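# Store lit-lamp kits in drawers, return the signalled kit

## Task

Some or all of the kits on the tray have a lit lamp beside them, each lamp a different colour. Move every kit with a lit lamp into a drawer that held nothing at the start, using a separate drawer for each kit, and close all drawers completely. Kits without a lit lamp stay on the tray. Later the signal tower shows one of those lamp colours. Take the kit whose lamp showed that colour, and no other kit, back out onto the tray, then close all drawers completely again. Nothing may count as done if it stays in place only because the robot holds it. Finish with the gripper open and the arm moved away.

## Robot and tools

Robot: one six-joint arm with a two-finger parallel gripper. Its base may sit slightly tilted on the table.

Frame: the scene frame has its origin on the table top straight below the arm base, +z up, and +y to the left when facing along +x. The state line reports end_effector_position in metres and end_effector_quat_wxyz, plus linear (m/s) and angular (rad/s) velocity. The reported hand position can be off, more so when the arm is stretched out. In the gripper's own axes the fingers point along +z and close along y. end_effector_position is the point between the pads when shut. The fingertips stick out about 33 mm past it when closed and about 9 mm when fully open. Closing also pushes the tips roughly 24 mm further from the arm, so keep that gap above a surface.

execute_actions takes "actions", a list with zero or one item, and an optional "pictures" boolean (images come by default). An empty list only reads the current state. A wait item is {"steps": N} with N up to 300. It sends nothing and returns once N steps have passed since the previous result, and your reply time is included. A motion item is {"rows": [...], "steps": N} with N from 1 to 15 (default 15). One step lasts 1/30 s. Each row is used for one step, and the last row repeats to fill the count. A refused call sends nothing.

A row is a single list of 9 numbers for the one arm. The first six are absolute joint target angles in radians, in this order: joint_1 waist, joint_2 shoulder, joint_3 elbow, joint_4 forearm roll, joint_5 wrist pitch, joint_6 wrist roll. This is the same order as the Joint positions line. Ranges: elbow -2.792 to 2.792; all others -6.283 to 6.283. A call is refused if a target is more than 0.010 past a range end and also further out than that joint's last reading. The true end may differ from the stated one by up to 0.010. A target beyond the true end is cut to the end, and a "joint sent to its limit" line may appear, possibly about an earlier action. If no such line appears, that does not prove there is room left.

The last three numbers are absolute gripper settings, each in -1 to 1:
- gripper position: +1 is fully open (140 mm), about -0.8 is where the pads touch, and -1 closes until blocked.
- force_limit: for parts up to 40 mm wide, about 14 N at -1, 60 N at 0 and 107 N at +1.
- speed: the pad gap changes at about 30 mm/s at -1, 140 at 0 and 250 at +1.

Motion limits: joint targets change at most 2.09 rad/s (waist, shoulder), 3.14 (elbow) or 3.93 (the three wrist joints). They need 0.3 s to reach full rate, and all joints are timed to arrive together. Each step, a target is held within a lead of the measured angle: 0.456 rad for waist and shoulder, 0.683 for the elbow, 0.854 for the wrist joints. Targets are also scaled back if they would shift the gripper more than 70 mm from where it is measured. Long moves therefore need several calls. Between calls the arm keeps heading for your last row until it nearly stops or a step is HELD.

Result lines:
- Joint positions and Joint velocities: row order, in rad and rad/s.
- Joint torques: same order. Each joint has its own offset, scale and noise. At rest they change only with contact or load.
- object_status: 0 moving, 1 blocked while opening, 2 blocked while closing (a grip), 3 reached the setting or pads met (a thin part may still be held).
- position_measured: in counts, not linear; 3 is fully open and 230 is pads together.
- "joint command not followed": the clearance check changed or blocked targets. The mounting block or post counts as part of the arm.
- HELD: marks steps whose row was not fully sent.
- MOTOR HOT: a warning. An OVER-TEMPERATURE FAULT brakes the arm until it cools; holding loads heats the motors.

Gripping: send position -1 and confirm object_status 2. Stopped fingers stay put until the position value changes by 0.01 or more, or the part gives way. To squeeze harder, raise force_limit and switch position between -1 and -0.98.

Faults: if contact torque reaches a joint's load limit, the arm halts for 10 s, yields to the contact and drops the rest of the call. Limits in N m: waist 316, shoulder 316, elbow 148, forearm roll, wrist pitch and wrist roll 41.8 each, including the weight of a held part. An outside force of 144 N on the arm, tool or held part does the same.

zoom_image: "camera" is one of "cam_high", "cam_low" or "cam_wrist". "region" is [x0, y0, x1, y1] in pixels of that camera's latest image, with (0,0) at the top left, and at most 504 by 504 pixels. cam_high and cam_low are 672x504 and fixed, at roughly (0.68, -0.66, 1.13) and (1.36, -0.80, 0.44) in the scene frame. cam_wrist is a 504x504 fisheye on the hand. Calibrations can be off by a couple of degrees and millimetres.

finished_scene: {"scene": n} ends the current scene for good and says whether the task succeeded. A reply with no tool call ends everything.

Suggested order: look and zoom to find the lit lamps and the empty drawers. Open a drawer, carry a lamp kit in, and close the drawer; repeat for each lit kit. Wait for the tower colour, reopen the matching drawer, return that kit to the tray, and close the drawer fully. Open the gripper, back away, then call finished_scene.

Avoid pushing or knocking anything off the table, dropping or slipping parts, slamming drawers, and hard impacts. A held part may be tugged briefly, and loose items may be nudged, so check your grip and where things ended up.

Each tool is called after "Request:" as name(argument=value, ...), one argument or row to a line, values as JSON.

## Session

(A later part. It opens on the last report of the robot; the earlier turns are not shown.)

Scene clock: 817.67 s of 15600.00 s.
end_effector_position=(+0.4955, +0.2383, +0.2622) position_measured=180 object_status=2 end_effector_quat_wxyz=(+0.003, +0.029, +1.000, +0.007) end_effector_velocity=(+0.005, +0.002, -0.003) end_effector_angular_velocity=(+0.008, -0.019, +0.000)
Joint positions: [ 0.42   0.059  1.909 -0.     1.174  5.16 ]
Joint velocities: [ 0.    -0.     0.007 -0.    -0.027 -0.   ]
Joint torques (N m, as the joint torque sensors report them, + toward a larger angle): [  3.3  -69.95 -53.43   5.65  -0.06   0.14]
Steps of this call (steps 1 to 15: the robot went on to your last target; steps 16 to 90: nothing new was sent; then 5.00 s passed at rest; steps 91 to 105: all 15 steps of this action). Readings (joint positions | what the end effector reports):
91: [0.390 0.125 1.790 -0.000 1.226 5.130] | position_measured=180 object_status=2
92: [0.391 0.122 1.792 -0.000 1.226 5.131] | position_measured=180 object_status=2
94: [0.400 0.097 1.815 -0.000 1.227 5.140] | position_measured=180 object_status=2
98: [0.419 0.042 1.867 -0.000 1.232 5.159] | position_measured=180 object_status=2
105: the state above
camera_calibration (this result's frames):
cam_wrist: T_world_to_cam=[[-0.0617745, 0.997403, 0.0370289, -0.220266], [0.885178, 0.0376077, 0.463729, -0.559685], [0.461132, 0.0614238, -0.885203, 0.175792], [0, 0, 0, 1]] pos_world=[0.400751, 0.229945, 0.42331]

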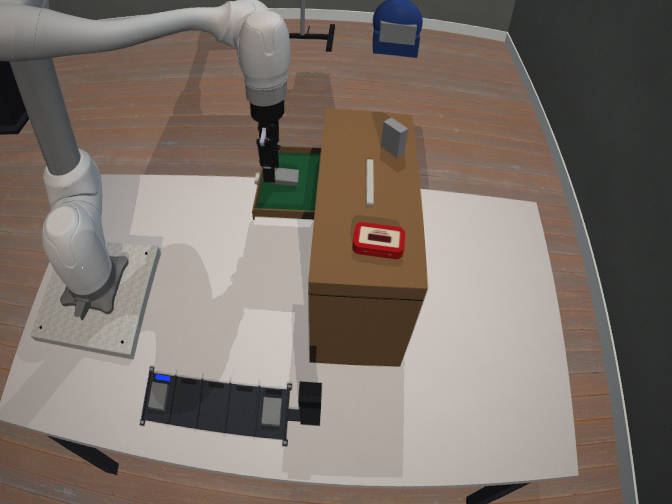

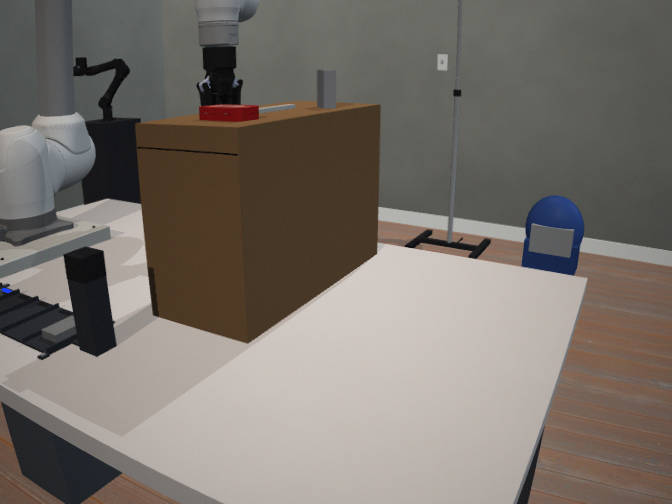

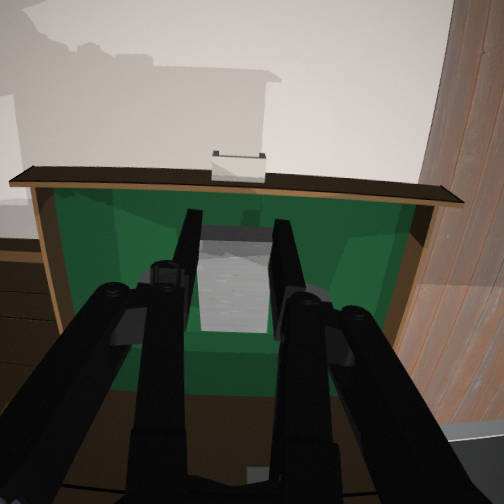

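Request:
execute_actions(
  actions=[
    {"rows":[[0.42,0.065,1.915,0,1.159,5.16,-1,0.5,-0.3],[0.42,0.065,1.915,0,1.159,5.16,-1,0.5,-0.3],[0.42,0.065,1.915,0,1.159,5.16,-1,0.5,-0.3],[0.42,0.07,1.92,0,1.15,5.16,-1,0.5,-0.3]],"steps":15},
  ],
  pictures=false,
)

Request:
execute_actions(
  actions=[
    {"rows":[[0.42,0.07,1.92,0,1.15,5.16,-0.25,0.5,-0.3]],"steps":15},
  ],
  pictures=false,
)

Request:
execute_actions(
  actions=[
    {"rows":[[0.42,0.03,1.85,0,1.26,5.16,-0.1,0.5,-0.3]],"steps":15},
  ],
)

Scene clock: 825.07 s of 15600.00 s.
end_effector_position=(+0.4981, +0.2396, +0.2508) position_measured=180 object_status=2 end_effector_quat_wxyz=(+0.004, +0.029, +1.000, +0.008) end_effector_velocity=(-0.000, -0.000, -0.001) end_effector_angular_velocity=(-0.001, +0.002, -0.001)
Joint positions: [0.42 0.07 1.92 0.   1.15 5.16]
Joint velocities: [-0.     0.001  0.    -0.001  0.001  0.001]
Joint torques (N m, as the joint torque sensors report them, + toward a larger angle): [ -1.36 -42.58 -36.32   4.15  -0.05   0.06]
Steps of this call (steps 1 to 15: the robot went on to your last target; steps 16 to 90: nothing new was sent; then 3.90 s passed at rest; steps 91 to 105: all 15 steps of this action). Readings (joint positions | what the end effector reports):
91: [0.420 0.059 1.909 0.000 1.173 5.160] | position_measured=180 object_status=2
92: [0.420 0.061 1.910 0.000 1.168 5.160] | position_measured=180 object_status=2
94: [0.420 0.065 1.915 0.000 1.160 5.160] | position_measured=180 object_status=2
98: [0.420 0.070 1.920 0.000 1.150 5.160] | position_measured=180 object_status=2
105: the state above

Scene clock: 825.57 s of 15600.00 s.
end_effector_position=(+0.4980, +0.2395, +0.2508) position_measured=160 object_status=3 end_effector_quat_wxyz=(+0.004, +0.029, +1.000, +0.008) end_effector_velocity=(+0.000, +0.001, +0.000) end_effector_angular_velocity=(+0.001, -0.002, +0.001)
Joint positions: [0.42 0.07 1.92 0.   1.15 5.16]
Joint velocities: [ 0.001 -0.    -0.    -0.    -0.002 -0.   ]
Joint torques (N m, as the joint torque sensors report them, + toward a larger angle): [ -0.24 -45.61 -37.6    4.27  -0.06   0.1 ]
Steps of this call (steps 1 to 15: all 15 steps of this action). Readings (joint positions | what the end effector reports):
1: [0.420 0.070 1.920 0.000 1.150 5.160] | position_measured=180 object_status=0
2: [0.420 0.070 1.920 0.000 1.150 5.160] | position_measured=180 object_status=0
4: [0.420 0.070 1.920 0.000 1.150 5.160] | position_measured=166 object_status=0
8: [0.420 0.070 1.920 0.000 1.150 5.160] | position_measured=160 object_status=0
15: the state above

Scene clock: 826.07 s of 15600.00 s.
end_effector_position=(+0.4950, +0.2375, +0.3094) position_measured=141 object_status=3 end_effector_quat_wxyz=(+0.004, +0.029, +1.000, +0.008) end_effector_velocity=(-0.001, +0.000, +0.000) end_effector_angular_velocity=(+0.001, +0.001, -0.000)
Joint positions: [ 0.42  0.03  1.85 -0.    1.26  5.16]
Joint velocities: [-0.    -0.001  0.     0.001  0.001 -0.   ]
Joint torques (N m, as the joint torque sensors report them, + toward a larger angle): [ -0.49 -42.16 -38.92   4.24   0.02  -0.01]
Steps of this call (steps 1 to 15: all 15 steps of this action). Readings (joint positions | what the end effector reports):
1: [0.420 0.070 1.920 0.000 1.150 5.160] | position_measured=160 object_status=0
2: [0.420 0.068 1.917 -0.000 1.155 5.160] | position_measured=158 object_status=0
4: [0.420 0.050 1.885 -0.000 1.206 5.160] | position_measured=147 object_status=0
8: [0.420 0.030 1.850 -0.000 1.260 5.160] | position_measured=141 object_status=0
15: the state above
camera_calibration (this result's frames):
cam_wrist: T_world_to_cam=[[-0.061699, 0.997377, 0.0378444, -0.221543], [0.884233, 0.037034, 0.465576, -0.581018], [0.462953, 0.0621888, -0.884199, 0.216433], [0, 0, 0, 1]] pos_world=[0.399888, 0.22902, 0.470262]

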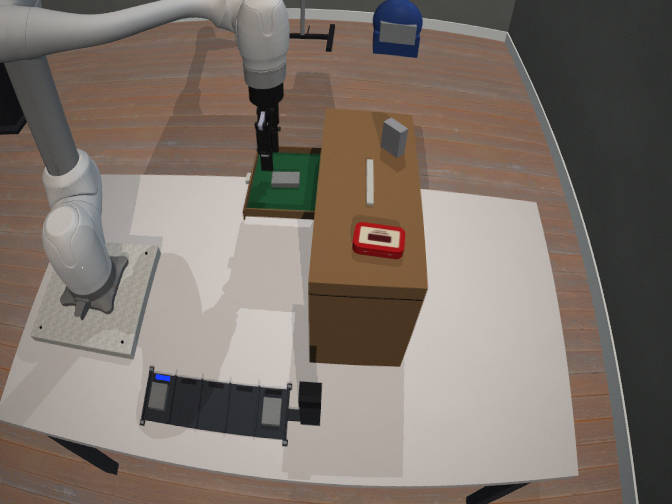

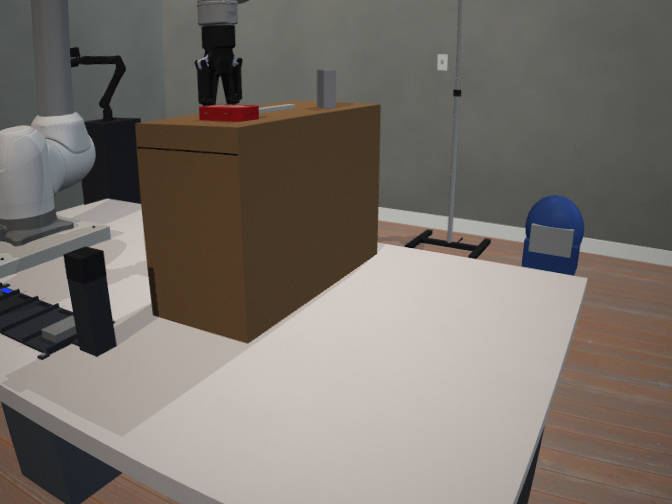

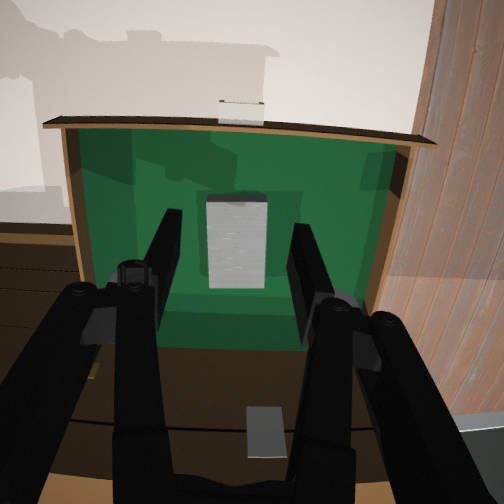

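Request:
execute_actions(
  actions=[
    {"rows":[[0.44,-0.23,2.075,0,1.296,5.18,-1,0.5,0]],"steps":15},
  ],
  pictures=false,
)

Request:
execute_actions(
  actions=[
    {"steps":10},
  ],
)

Scene clock: 837.77 s of 15600.00 s.
end_effector_position=(+0.3484, +0.1859, +0.3102) position_measured=234 object_status=0 end_effector_quat_wxyz=(+0.004, +0.029, +1.000, +0.008) end_effector_velocity=(-0.002, -0.001, -0.002) end_effector_angular_velocity=(-0.001, +0.002, -0.001)
Joint positions: [ 0.44  -0.23   2.075  0.     1.296  5.18 ]
Joint velocities: [ 0.    -0.002  0.004 -0.    -0.     0.001]
Joint torques (N m, as the joint torque sensors report them, + toward a larger angle): [ -5.98  -0.24 -42.46   4.69  -0.32   0.05]
Steps of this call (steps 1 to 15: the robot went on to your last target; steps 16 to 90: nothing new was sent; then 8.20 s passed at rest; steps 91 to 105: all 15 steps of this action). Readings (joint positions | what the end effector reports):
91: [0.420 0.030 1.850 0.000 1.260 5.160] | position_measured=141 object_status=0
92: [0.420 0.027 1.852 0.000 1.260 5.160] | position_measured=144 object_status=0
94: [0.422 -0.001 1.876 0.000 1.264 5.162] | position_measured=159 object_status=0
98: [0.431 -0.108 1.969 0.000 1.279 5.171] | position_measured=189 object_status=0
105: the state above

Scene clock: 838.10 s of 15600.00 s.
end_effector_position=(+0.3482, +0.1858, +0.3102) position_measured=234 object_status=3 end_effector_quat_wxyz=(+0.004, +0.029, +1.000, +0.008) end_effector_velocity=(-0.000, -0.000, -0.000) end_effector_angular_velocity=(-0.001, +0.000, -0.001)
Joint positions: [ 0.44  -0.23   2.075  0.     1.296  5.18 ]
Joint velocities: [-0.    -0.     0.    -0.     0.     0.001]
Joint torques (N m, as the joint torque sensors report them, + toward a larger angle): [ -1.27 -16.29 -39.75   4.49   0.13   0.01]
Steps of this call (steps 1 to 10: the robot went on to your last target). Readings (joint positions | what the end effector reports):
1: [0.440 -0.230 2.075 0.000 1.296 5.180] | position_measured=234 object_status=0
2: [0.440 -0.230 2.075 0.000 1.296 5.180] | position_measured=234 object_status=0
4: [0.440 -0.230 2.075 0.000 1.296 5.180] | position_measured=234 object_status=3
8: [0.440 -0.230 2.075 0.000 1.296 5.180] | position_measured=234 object_status=3
10: the state above
camera_calibration (this result's frames):
cam_wrist: T_world_to_cam=[[-0.0617124, 0.997383, 0.0376594, -0.178973], [0.88464, 0.0371868, 0.46479, -0.449617], [0.462174, 0.0619983, -0.88462, 0.288785], [0, 0, 0, 1]] pos_world=[0.253235, 0.177321, 0.471183]

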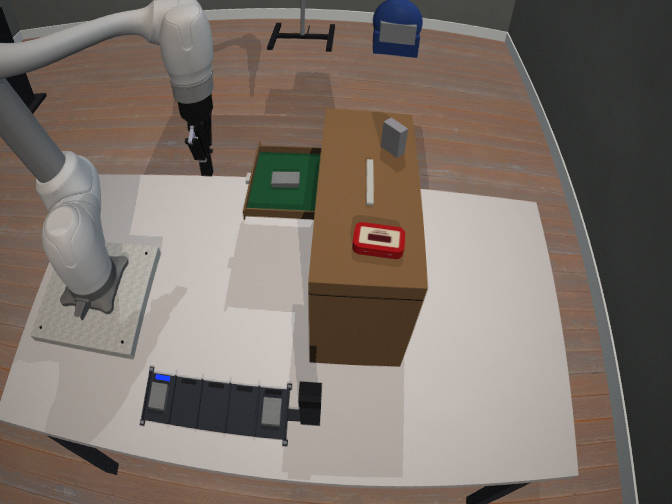

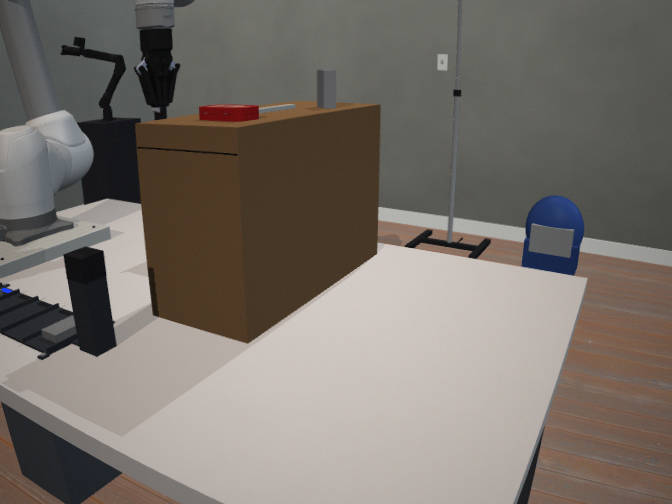

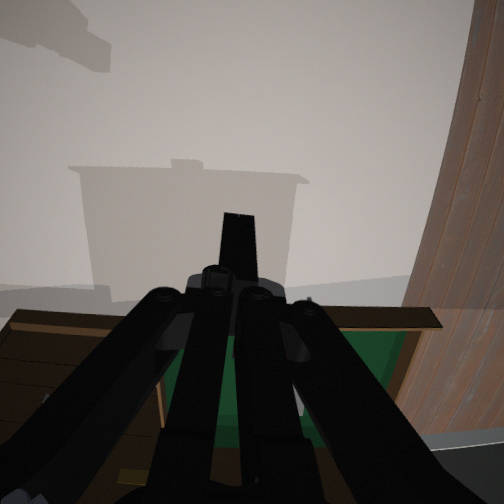

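Clear of the face. Descend and push.

Request:
execute_actions(
  actions=[
    {"rows":[[0.439,-0.19,2.145,0,1.184,5.18,-1,0.5,0],[0.439,-0.19,2.145,0,1.184,5.18,-1,0.5,0],[0.439,-0.19,2.145,0,1.184,5.18,-1,0.5,0],[0.439,-0.19,2.145,0,1.184,5.18,-1,0.5,0],[0.439,-0.19,2.145,0,1.184,5.18,-1,0.5,0],[0.439,-0.19,2.145,0,1.184,5.18,-1,0.5,0],[0.439,-0.19,2.145,0,1.184,5.18,-1,0.5,0],[0.413,-0.135,2.1,0,1.176,5.16,-1,0.5,0],[0.413,-0.135,2.1,0,1.176,5.16,-1,0.5,0],[0.413,-0.135,2.1,0,1.176,5.16,-1,0.5,0],[0.413,-0.135,2.1,0,1.176,5.16,-1,0.5,0],[0.387,-0.088,2.061,0,1.169,5.13,-1,0.5,0]],"steps":15},
  ],
  pictures=false,
)

Request:
execute_actions(
  actions=[
    {"rows":[[0.366,-0.043,2.018,0,1.166,5.11,-1,0.5,0],[0.366,-0.043,2.018,0,1.166,5.11,-1,0.5,0],[0.366,-0.043,2.018,0,1.166,5.11,-1,0.5,0],[0.346,0.002,1.975,0,1.164,5.09,-1,0.5,0],[0.346,0.002,1.975,0,1.164,5.09,-1,0.5,0],[0.346,0.002,1.975,0,1.164,5.09,-1,0.5,0],[0.329,0.047,1.928,0,1.167,5.07,-1,0.5,0],[0.329,0.047,1.928,0,1.167,5.07,-1,0.5,0],[0.329,0.047,1.928,0,1.167,5.07,-1,0.5,0],[0.313,0.092,1.88,0,1.17,5.06,-1,0.5,0]],"steps":15},
  ],
)

Scene clock: 846.97 s of 15600.00 s.
end_effector_position=(+0.4095, +0.1900, +0.2575) position_measured=234 object_status=3 end_effector_quat_wxyz=(+0.004, +0.031, +0.999, +0.007) end_effector_velocity=(+0.231, -0.011, -0.008) end_effector_angular_velocity=(-0.003, +0.008, +0.043)
Joint positions: [ 0.394 -0.1    2.071 -0.     1.171  5.138]
Joint velocities: [-0.204  0.36  -0.298  0.    -0.053 -0.247]
Joint torques (N m, as the joint torque sensors report them, + toward a larger angle): [  8.71 -53.39 -32.68   3.94   0.99   0.12]
Steps of this call (steps 1 to 15: the robot went on to your last target; steps 16 to 90: nothing new was sent; then 5.37 s passed at rest; steps 91 to 105: all 15 steps of this action). Readings (joint positions | what the end effector reports):
91: [0.440 -0.230 2.075 0.000 1.296 5.180] | position_measured=234 object_status=3
92: [0.440 -0.228 2.078 0.000 1.291 5.180] | position_measured=234 object_status=3
94: [0.440 -0.210 2.110 0.000 1.239 5.180] | position_measured=234 object_status=3
98: [0.439 -0.190 2.145 -0.000 1.184 5.180] | position_measured=234 object_status=3
105: the state above

Scene clock: 847.47 s of 15600.00 s.
end_effector_position=(+0.5371, +0.1894, +0.2584) position_measured=234 object_status=3 end_effector_quat_wxyz=(+0.003, +0.032, +0.999, +0.008) end_effector_velocity=(+0.009, -0.001, +0.001) end_effector_angular_velocity=(-0.001, +0.003, -0.001)
Joint positions: [0.313 0.092 1.88  0.    1.17  5.06 ]
Joint velocities: [-0.007  0.013 -0.018  0.     0.007 -0.006]
Joint torques (N m, as the joint torque sensors report them, + toward a larger angle): [ 11.52 -72.35 -34.59   4.03   0.69   0.04]
Steps of this call (steps 1 to 15: all 15 steps of this action). Readings (joint positions | what the end effector reports):
1: [0.389 -0.091 2.063 -0.000 1.169 5.132] | position_measured=234 object_status=3
2: [0.385 -0.084 2.057 -0.000 1.169 5.128] | position_measured=234 object_status=3
4: [0.372 -0.055 2.030 0.000 1.167 5.115] | position_measured=234 object_status=3
8: [0.345 0.004 1.972 0.000 1.164 5.089] | position_measured=234 object_status=3
15: the state above
camera_calibration (this result's frames):
cam_wrist: T_world_to_cam=[[-0.0545304, 0.997809, 0.0374607, -0.172819], [0.885403, 0.0309753, 0.463792, -0.591778], [0.461615, 0.0584585, -0.885152, 0.156553], [0, 0, 0, 1]] pos_world=[0.442271, 0.181619, 0.419509]

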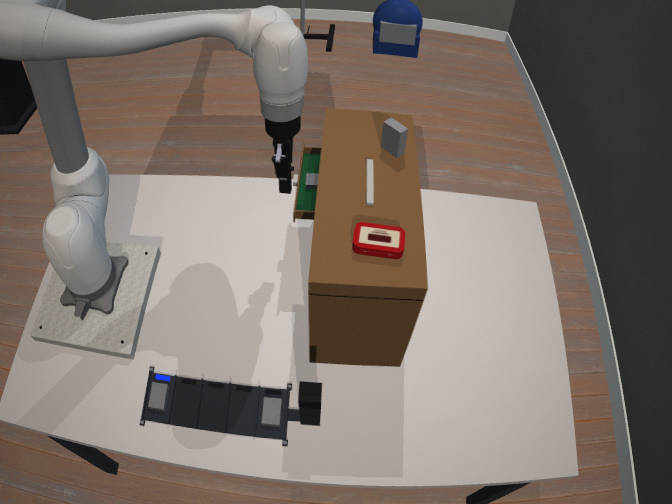

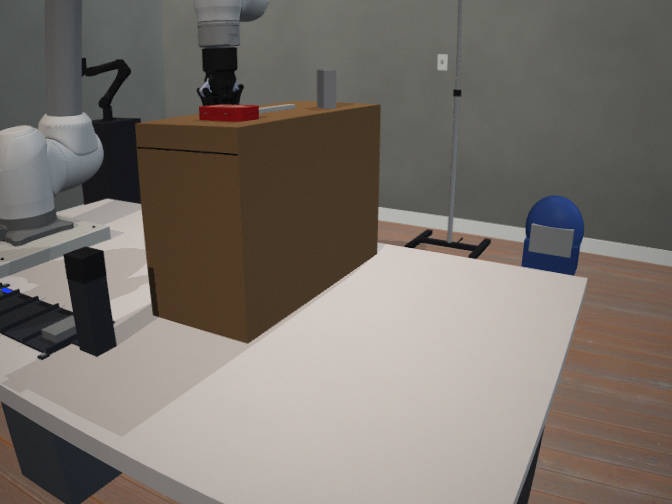

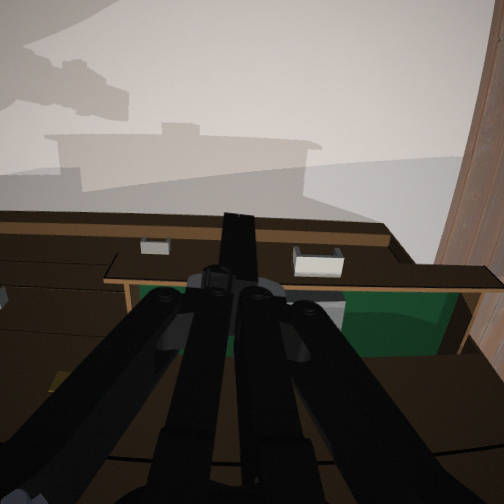

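Request:
execute_actions(
  actions=[
    {"rows":[[0.413,-0.135,2.1,0,1.176,5.0,-0.1,0.3,0],[0.413,-0.135,2.1,0,1.176,5.0,-0.1,0.3,0],[0.413,-0.135,2.1,0,1.176,5.0,-0.1,0.3,0],[0.413,-0.135,2.1,0,1.176,5.0,-0.1,0.3,0],[0.413,-0.135,2.1,0,1.176,5.0,-0.1,0.3,0],[0.413,-0.135,2.1,0,1.176,5.0,-0.1,0.3,0],[0.413,-0.135,2.1,0,1.176,5.0,-0.1,0.3,0],[0.413,-0.135,2.1,0,1.176,5.0,-0.1,0.3,0],[0.87,-0.4,2.4,-1.17,0.78,3.29,-0.1,0.3,0]],"steps":15},
  ],
  pictures=false,
)

Request:
execute_actions(
  actions=[
    {"steps":30},
  ],
  pictures=false,
)

Request:
execute_actions(
  actions=[
    {"rows":[[0.777,-0.201,2.441,-1.228,0.553,3.2775,-0.1,0.3,0],[0.777,-0.201,2.441,-1.228,0.553,3.2775,-0.1,0.3,0],[0.777,-0.201,2.441,-1.228,0.553,3.2775,-0.1,0.3,0],[0.777,-0.201,2.441,-1.228,0.553,3.2775,-0.1,0.3,0],[0.777,-0.201,2.441,-1.228,0.553,3.2775,-0.1,0.3,0],[0.777,-0.201,2.441,-1.228,0.553,3.2775,-0.1,0.3,0],[0.777,-0.201,2.441,-1.228,0.553,3.2775,-0.1,0.3,0],[0.777,-0.201,2.441,-1.228,0.553,3.2775,-0.1,0.3,0],[0.7,-0.1455,2.399,-1.265,0.495,3.2675,-0.1,0.3,0],[0.7,-0.1455,2.399,-1.265,0.495,3.2675,-0.1,0.3,0],[0.7,-0.1455,2.399,-1.265,0.495,3.2675,-0.1,0.3,0],[0.65,-0.103,2.3637,-1.288,0.457,3.259,-0.1,0.3,0]],"steps":15},
  ],
)

Scene clock: 855.23 s of 15600.00 s.
end_effector_position=(+0.3501, +0.1686, +0.2435) position_measured=141 object_status=0 end_effector_quat_wxyz=(+0.083, -0.297, +0.948, -0.081) end_effector_velocity=(-0.025, -0.064, -0.007) end_effector_angular_velocity=(-1.865, -1.682, +5.197)
Joint positions: [ 0.569 -0.259  2.239 -0.235  1.063  4.746]
Joint velocities: [ 1.531 -0.79   0.904 -2.412 -1.108 -2.578]
Joint torques (N m, as the joint torque sensors report them, + toward a larger angle): [  0.65  -1.75 -41.24   2.38  -1.49  -0.15]
Steps of this call (steps 1 to 15: the robot went on to your last target; steps 16 to 90: nothing new was sent; then 4.27 s passed at rest; steps 91 to 105: all 15 steps of this action). Readings (joint positions | what the end effector reports):
91: [0.313 0.092 1.880 -0.000 1.170 5.060] | position_measured=234 object_status=0
92: [0.314 0.089 1.882 -0.000 1.170 5.059] | position_measured=234 object_status=0
94: [0.326 0.062 1.909 -0.000 1.170 5.052] | position_measured=216 object_status=0
98: [0.371 -0.040 2.007 -0.000 1.173 5.025] | position_measured=186 object_status=0
105: the state above

Scene clock: 856.23 s of 15600.00 s.
end_effector_position=(+0.4285, +0.2052, +0.3484) position_measured=141 object_status=3 end_effector_quat_wxyz=(-0.020, +0.875, -0.066, +0.479) end_effector_velocity=(+0.000, -0.001, -0.000) end_effector_angular_velocity=(-0.003, +0.001, -0.001)
Joint positions: [ 0.87 -0.4   2.4  -1.17  0.78  3.29]
Joint velocities: [ 0.     0.001 -0.    -0.     0.002 -0.001]
Joint torques (N m, as the joint torque sensors report them, + toward a larger angle): [ -1.32   1.83 -37.47   0.15   0.08   0.21]
Steps of this call (steps 1 to 30: the robot went on to your last target). Readings (joint positions | what the end effector reports):
1: [0.621 -0.284 2.267 -0.325 1.022 4.652] | position_measured=141 object_status=0
2: [0.666 -0.305 2.291 -0.427 0.981 4.547] | position_measured=141 object_status=0
4: [0.735 -0.334 2.325 -0.609 0.918 4.364] | position_measured=141 object_status=0
8: [0.801 -0.365 2.360 -0.867 0.852 3.972] | position_measured=141 object_status=3
30: the state above

Scene clock: 856.73 s of 15600.00 s.
end_effector_position=(+0.5112, +0.2421, +0.2308) position_measured=141 object_status=3 end_effector_quat_wxyz=(-0.009, +0.911, +0.005, +0.411) end_effector_velocity=(+0.341, +0.019, +0.047) end_effector_angular_velocity=(+0.050, -0.054, -0.031)
Joint positions: [ 0.672 -0.121  2.38  -1.278  0.474  3.263]
Joint velocities: [-0.515  0.417 -0.414 -0.231 -0.384 -0.08 ]
Joint torques (N m, as the joint torque sensors report them, + toward a larger angle): [  8.96 -38.04 -20.26   1.01   0.45   0.11]
Steps of this call (steps 1 to 15: all 15 steps of this action). Readings (joint positions | what the end effector reports):
1: [0.870 -0.400 2.400 -1.170 0.780 3.290] | position_measured=141 object_status=3
2: [0.869 -0.397 2.401 -1.171 0.776 3.290] | position_measured=141 object_status=3
4: [0.856 -0.370 2.406 -1.179 0.745 3.288] | position_measured=141 object_status=3
8: [0.807 -0.264 2.428 -1.209 0.626 3.281] | position_measured=141 object_status=3
15: the state above
camera_calibration (this result's frames):
cam_wrist: T_world_to_cam=[[0.0780664, -0.992753, 0.0913612, 0.175923], [-0.92592, -0.10617, -0.362492, 0.592186], [0.369564, -0.0562948, -0.927498, 0.225556], [0, 0, 0, 1]] pos_world=[0.451226, 0.250219, 0.407793]

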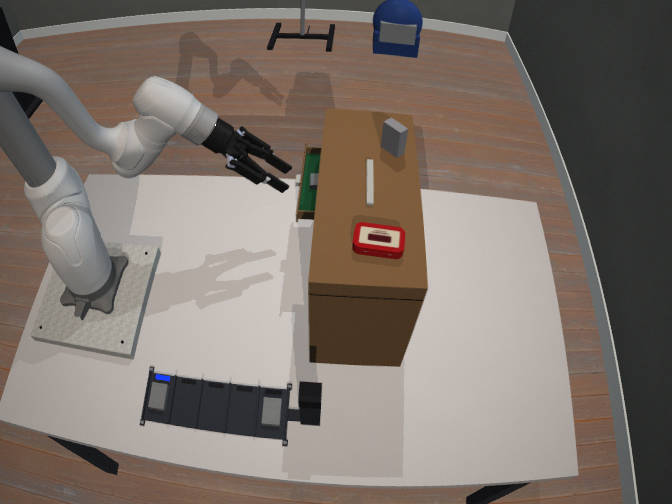

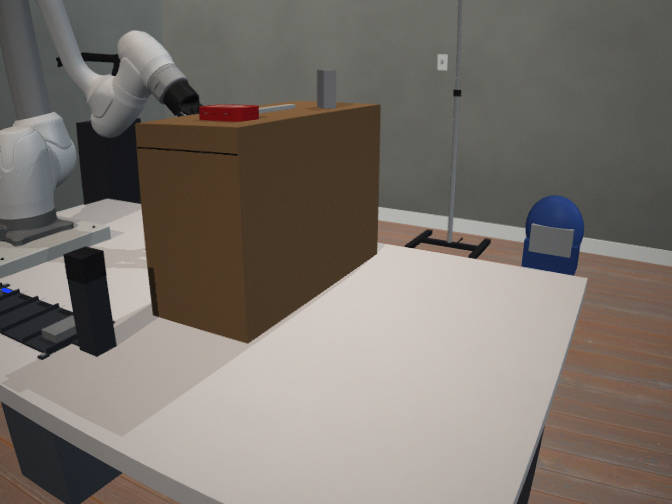

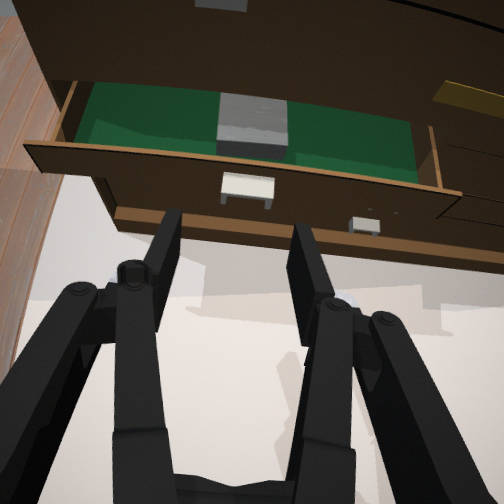

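Request:
execute_actions(
  actions=[
    {"rows":[[0.628,-0.09,2.352,-1.293,0.446,3.255,-0.1,0.3,0],[0.628,-0.09,2.352,-1.293,0.446,3.255,-0.1,0.3,0],[0.608,-0.07,2.334,-1.301,0.431,3.249,-0.1,0.3,0],[0.608,-0.07,2.334,-1.301,0.431,3.249,-0.1,0.3,0],[0.59,-0.048,2.314,-1.308,0.417,3.244,-0.1,0.3,0],[0.59,-0.048,2.314,-1.308,0.417,3.244,-0.1,0.3,0],[0.575,-0.03,2.297,-1.314,0.405,3.24,-0.1,0.3,0],[0.575,-0.03,2.297,-1.314,0.405,3.24,-0.1,0.3,0],[0.56,-0.015,2.283,-1.319,0.395,3.236,-0.1,0.3,0],[0.56,-0.015,2.283,-1.319,0.395,3.236,-0.1,0.3,0],[0.56,-0.015,2.283,-1.319,0.395,3.236,-0.1,0.3,0],[0.553,-0.008,2.277,-1.321,0.39,3.235,-0.1,0.3,0]],"steps":15},
  ],
)

Scene clock: 862.23 s of 15600.00 s.
end_effector_position=(+0.5953, +0.2399, +0.2319) position_measured=141 object_status=3 end_effector_quat_wxyz=(-0.008, +0.911, -0.000, +0.412) end_effector_velocity=(+0.009, -0.002, -0.003) end_effector_angular_velocity=(+0.000, +0.004, -0.002)
Joint positions: [ 0.553 -0.008  2.278 -1.321  0.39   3.235]
Joint velocities: [-0.015  0.014 -0.009 -0.004 -0.011 -0.003]
Joint torques (N m, as the joint torque sensors report them, + toward a larger angle): [ -3.56 -41.3  -39.8   -0.7    1.41   0.39]
Steps of this call (steps 1 to 30: the robot went on to your last target; steps 31 to 90: nothing new was sent; then 2.00 s passed at rest; steps 91 to 105: all 15 steps of this action). Readings (joint positions | what the end effector reports):
91: [0.650 -0.103 2.364 -1.288 0.457 3.259] | position_measured=141 object_status=3
92: [0.647 -0.101 2.362 -1.289 0.455 3.258] | position_measured=141 object_status=3
94: [0.628 -0.088 2.350 -1.294 0.445 3.254] | position_measured=141 object_status=3
98: [0.590 -0.047 2.313 -1.308 0.417 3.244] | position_measured=141 object_status=3
105: the state above
camera_calibration (this result's frames):
cam_wrist: T_world_to_cam=[[0.067306, -0.993734, 0.0892392, 0.174202], [-0.926821, -0.0953887, -0.363185, 0.668304], [0.369421, -0.0582642, -0.927434, 0.195983], [0, 0, 0, 1]] pos_world=[0.535273, 0.248278, 0.408934]

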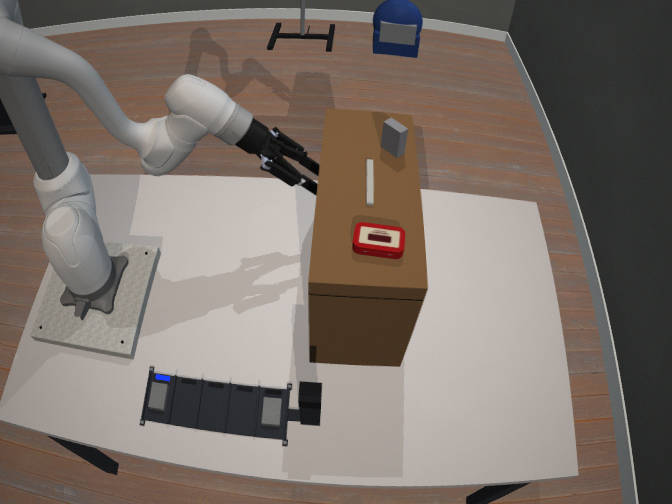

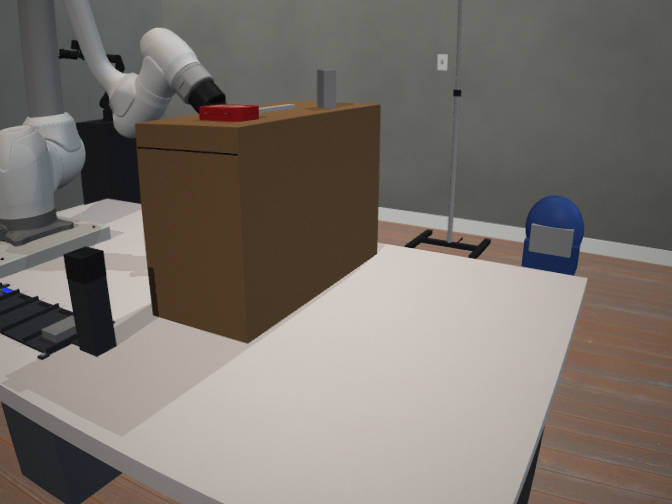

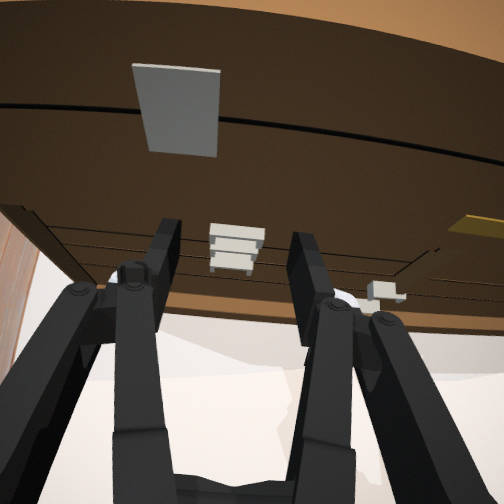

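Request:
execute_actions(
  actions=[
    {"rows":[[0.551,-0.006,2.275,-1.322,0.389,3.234,-0.1,0.3,0],[0.551,-0.006,2.275,-1.322,0.389,3.234,-0.1,0.3,0],[0.551,-0.006,2.275,-1.322,0.389,3.234,-0.1,0.3,0],[0.551,-0.006,2.275,-1.322,0.389,3.234,-0.1,0.3,0],[0.551,-0.006,2.275,-1.322,0.389,3.234,-0.1,0.3,0],[0.551,-0.006,2.275,-1.322,0.389,3.234,-0.1,0.3,0],[0.6,-0.06,2.326,-1.304,0.425,3.247,-0.1,0.3,0],[0.6,-0.06,2.326,-1.304,0.425,3.247,-0.1,0.3,0],[0.6,-0.06,2.326,-1.304,0.425,3.247,-0.1,0.3,0],[0.6,-0.06,2.326,-1.304,0.425,3.247,-0.1,0.3,0],[0.6,-0.024,2.351,-1.45,0.41,3.405,-0.1,0.3,0]],"steps":15},
  ],
  pictures=false,
)

Request:
execute_actions(
  actions=[
    {"rows":[[0.6,-0.024,2.351,-1.45,0.41,3.405,-0.1,0.3,0],[0.6,-0.024,2.351,-1.45,0.41,3.405,-0.1,0.3,0],[0.6,-0.024,2.351,-1.45,0.41,3.405,-0.1,0.3,0],[0.6,-0.024,2.351,-1.45,0.41,3.405,-0.1,0.3,0],[0.58,0,2.33,-1.459,0.394,3.4,-0.1,0.3,0],[0.58,0,2.33,-1.459,0.394,3.4,-0.1,0.3,0],[0.58,0,2.33,-1.459,0.394,3.4,-0.1,0.3,0],[0.565,0.015,2.315,-1.465,0.384,3.397,-0.1,0.3,0]],"steps":15},
  ],
)

Scene clock: 882.97 s of 15600.00 s.
end_effector_position=(+0.5564, +0.2385, +0.2202) position_measured=141 object_status=3 end_effector_quat_wxyz=(-0.011, +0.910, -0.004, +0.414) end_effector_velocity=(+0.042, +0.037, -0.165) end_effector_angular_velocity=(-0.072, -0.051, +0.123)
Joint positions: [ 0.6   -0.046  2.345 -1.39   0.416  3.349]
Joint velocities: [ 0.001  0.327  0.122 -1.139 -0.116  1.084]
Joint torques (N m, as the joint torque sensors report them, + toward a larger angle): [ -5.38  -4.   -32.14  -0.57   0.25   0.15]
Steps of this call (steps 1 to 15: the robot went on to your last target; steps 16 to 90: nothing new was sent; then 17.23 s passed at rest; steps 91 to 105: all 15 steps of this action). Readings (joint positions | what the end effector reports):
91: [0.553 -0.008 2.277 -1.321 0.390 3.235] | position_measured=141 object_status=3
92: [0.552 -0.007 2.276 -1.321 0.390 3.235] | position_measured=141 object_status=3
94: [0.551 -0.006 2.275 -1.322 0.389 3.234] | position_measured=141 object_status=3
98: [0.553 -0.008 2.277 -1.322 0.390 3.234] | position_measured=141 object_status=3
105: the state above

Scene clock: 883.47 s of 15600.00 s.
end_effector_position=(+0.5856, +0.2415, +0.2065) position_measured=141 object_status=3 end_effector_quat_wxyz=(-0.010, +0.911, +0.001, +0.412) end_effector_velocity=(+0.001, -0.002, +0.000) end_effector_angular_velocity=(-0.002, -0.001, -0.002)
Joint positions: [ 0.565  0.015  2.315 -1.465  0.384  3.397]
Joint velocities: [-0.003  0.001 -0.001 -0.001  0.001 -0.001]
Joint torques (N m, as the joint torque sensors report them, + toward a larger angle): [ -1.71 -30.89 -29.23  -0.22   0.62   0.12]
Steps of this call (steps 1 to 15: all 15 steps of this action). Readings (joint positions | what the end effector reports):
1: [0.600 -0.035 2.348 -1.423 0.413 3.380] | position_measured=141 object_status=3
2: [0.600 -0.026 2.350 -1.442 0.411 3.398] | position_measured=141 object_status=3
4: [0.600 -0.024 2.351 -1.449 0.410 3.405] | position_measured=141 object_status=3
8: [0.584 -0.003 2.333 -1.458 0.396 3.401] | position_measured=141 object_status=3
15: the state above
camera_calibration (this result's frames):
cam_wrist: T_world_to_cam=[[0.0715788, -0.993548, 0.0879719, 0.176456], [-0.926446, -0.0989037, -0.363203, 0.65086], [0.36956, -0.0555035, -0.927548, 0.175319], [0, 0, 0, 1]] pos_world=[0.525566, 0.249421, 0.383488]

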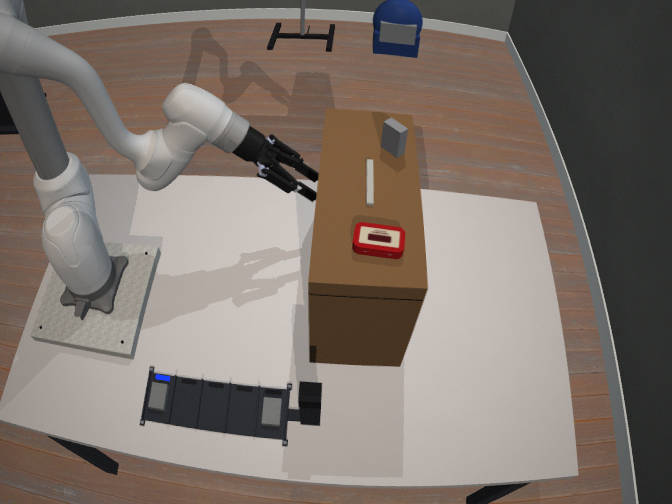

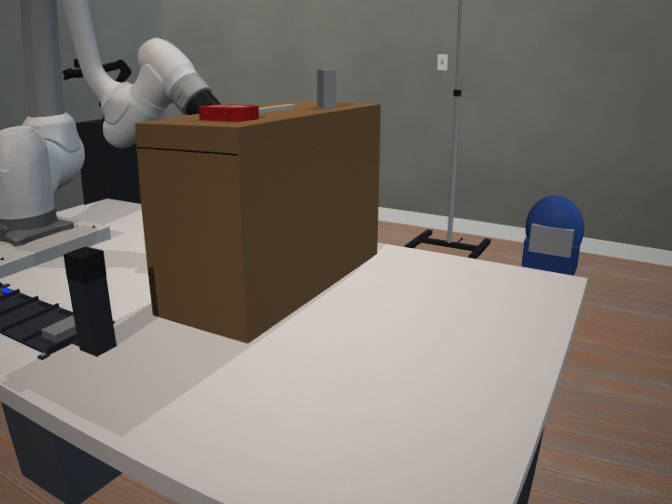

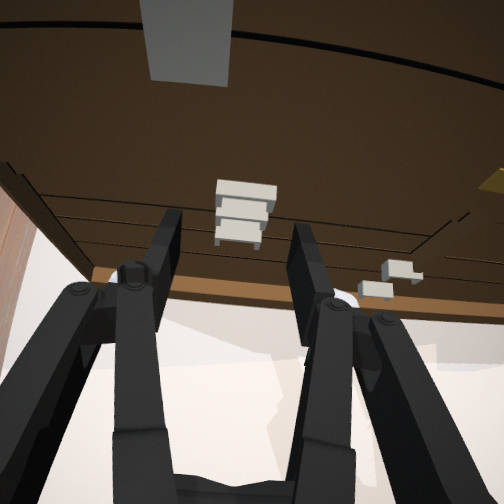

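Request:
execute_actions(
  actions=[
    {"rows":[[0.558,0.019,2.311,-1.467,0.381,3.396,-0.1,0.3,-0.2],[0.558,0.019,2.311,-1.467,0.381,3.396,-0.1,0.3,-0.2],[0.558,0.019,2.311,-1.467,0.381,3.396,-0.1,0.3,-0.2],[0.558,0.019,2.311,-1.467,0.381,3.396,-1,0.3,-0.2]],"steps":15},
  ],
  pictures=false,
)

Request:
execute_actions(
  actions=[
    {"steps":15},
  ],
  pictures=false,
)

Request:
execute_actions(
  actions=[
    {"rows":[[0.558,0.019,2.311,-1.467,0.381,3.396,-1,0.3,-0.2],[0.57,0.005,2.32,-1.462,0.388,3.398,-1,0.3,-0.2],[0.57,0.005,2.32,-1.462,0.388,3.398,-1,0.3,-0.2],[0.57,0.005,2.32,-1.462,0.388,3.398,-1,0.3,-0.2],[0.585,-0.008,2.337,-1.456,0.399,3.401,-1,0.3,-0.2],[0.585,-0.008,2.337,-1.456,0.399,3.401,-1,0.3,-0.2],[0.585,-0.008,2.337,-1.456,0.399,3.401,-1,0.3,-0.2],[0.602,-0.024,2.351,-1.45,0.41,3.405,-1,0.3,-0.2]],"steps":15},
  ],
)

Scene clock: 890.83 s of 15600.00 s.
end_effector_position=(+0.5895, +0.2397, +0.2064) position_measured=207 object_status=0 end_effector_quat_wxyz=(-0.009, +0.911, +0.000, +0.412) end_effector_velocity=(-0.000, +0.001, -0.001) end_effector_angular_velocity=(+0.000, +0.001, +0.002)
Joint positions: [ 0.558  0.019  2.311 -1.467  0.381  3.396]
Joint velocities: [ 0.001  0.001  0.     0.001 -0.001 -0.001]
Joint torques (N m, as the joint torque sensors report them, + toward a larger angle): [ -0.67 -29.73 -29.84  -0.23   0.08  -0.06]
Steps of this call (steps 1 to 15: the robot went on to your last target; steps 16 to 90: nothing new was sent; then 3.87 s passed at rest; steps 91 to 105: all 15 steps of this action). Readings (joint positions | what the end effector reports):
91: [0.565 0.015 2.315 -1.465 0.384 3.397] | position_measured=141 object_status=3
92: [0.563 0.016 2.314 -1.466 0.383 3.397] | position_measured=141 object_status=3
94: [0.558 0.019 2.311 -1.467 0.381 3.396] | position_measured=141 object_status=0
98: [0.558 0.019 2.311 -1.467 0.381 3.396] | position_measured=162 object_status=0
105: the state above

Scene clock: 891.33 s of 15600.00 s.
end_effector_position=(+0.5895, +0.2397, +0.2064) position_measured=233 object_status=3 end_effector_quat_wxyz=(-0.009, +0.911, +0.000, +0.412) end_effector_velocity=(+0.001, -0.001, +0.000) end_effector_angular_velocity=(+0.001, +0.000, -0.003)
Joint positions: [ 0.558  0.019  2.311 -1.467  0.381  3.396]
Joint velocities: [-0.003 -0.    -0.     0.    -0.001  0.   ]
Joint torques (N m, as the joint torque sensors report them, + toward a larger angle): [ -2.39 -31.2  -29.32  -0.21   0.52   0.15]
Steps of this call (steps 1 to 15: the robot went on to your last target). Readings (joint positions | what the end effector reports):
1: [0.558 0.019 2.311 -1.467 0.381 3.396] | position_measured=213 object_status=0
2: [0.558 0.019 2.311 -1.467 0.381 3.396] | position_measured=220 object_status=0
4: [0.558 0.019 2.311 -1.467 0.381 3.396] | position_measured=232 object_status=0
8: [0.558 0.019 2.311 -1.467 0.381 3.396] | position_measured=233 object_status=0
15: the state above
The arm was judged still, so your last target was given up. Only a new action makes it travel on or press farther. Fingers that are still opening or closing keep moving.

Scene clock: 891.83 s of 15600.00 s.
end_effector_position=(+0.5580, +0.2421, +0.2083) position_measured=233 object_status=3 end_effector_quat_wxyz=(-0.010, +0.911, +0.002, +0.413) end_effector_velocity=(-0.001, +0.000, -0.000) end_effector_angular_velocity=(+0.001, +0.001, +0.001)
Joint positions: [ 0.602 -0.024  2.351 -1.45   0.41   3.405]
Joint velocities: [-0.    -0.001  0.001  0.    -0.001  0.   ]
Joint torques (N m, as the joint torque sensors report them, + toward a larger angle): [ -0.97 -26.55 -29.67  -0.36   0.67   0.04]
Steps of this call (steps 1 to 15: all 15 steps of this action). Readings (joint positions | what the end effector reports):
1: [0.558 0.019 2.311 -1.467 0.381 3.396] | position_measured=233 object_status=3
2: [0.558 0.019 2.311 -1.467 0.381 3.396] | position_measured=233 object_status=3
4: [0.565 0.010 2.317 -1.465 0.385 3.397] | position_measured=233 object_status=3
8: [0.584 -0.007 2.336 -1.457 0.398 3.401] | position_measured=233 object_status=3
15: the state above
camera_calibration (this result's frames):
cam_wrist: T_world_to_cam=[[0.0736652, -0.993381, 0.0881384, 0.177557], [-0.924887, -0.101109, -0.366552, 0.626361], [0.373038, -0.0545159, -0.926213, 0.184737], [0, 0, 0, 1]] pos_world=[0.49732, 0.249784, 0.385051]

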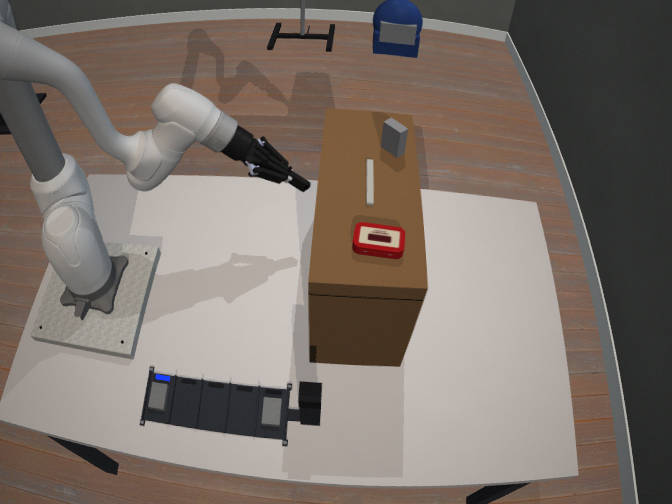

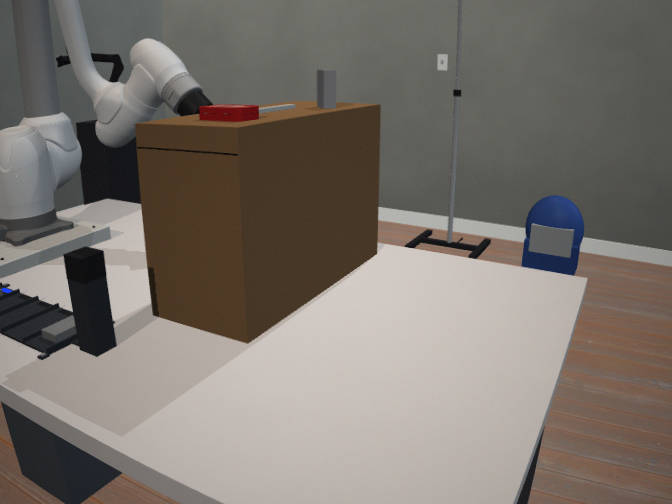

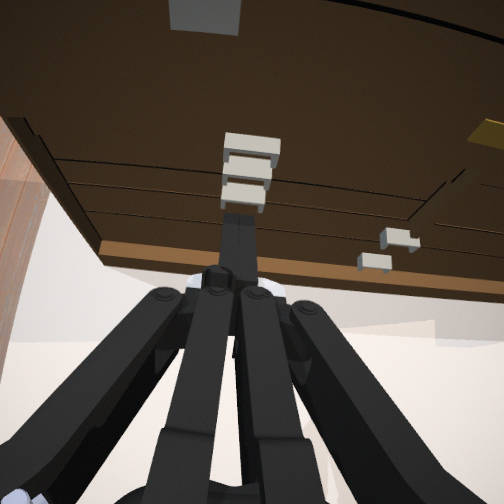

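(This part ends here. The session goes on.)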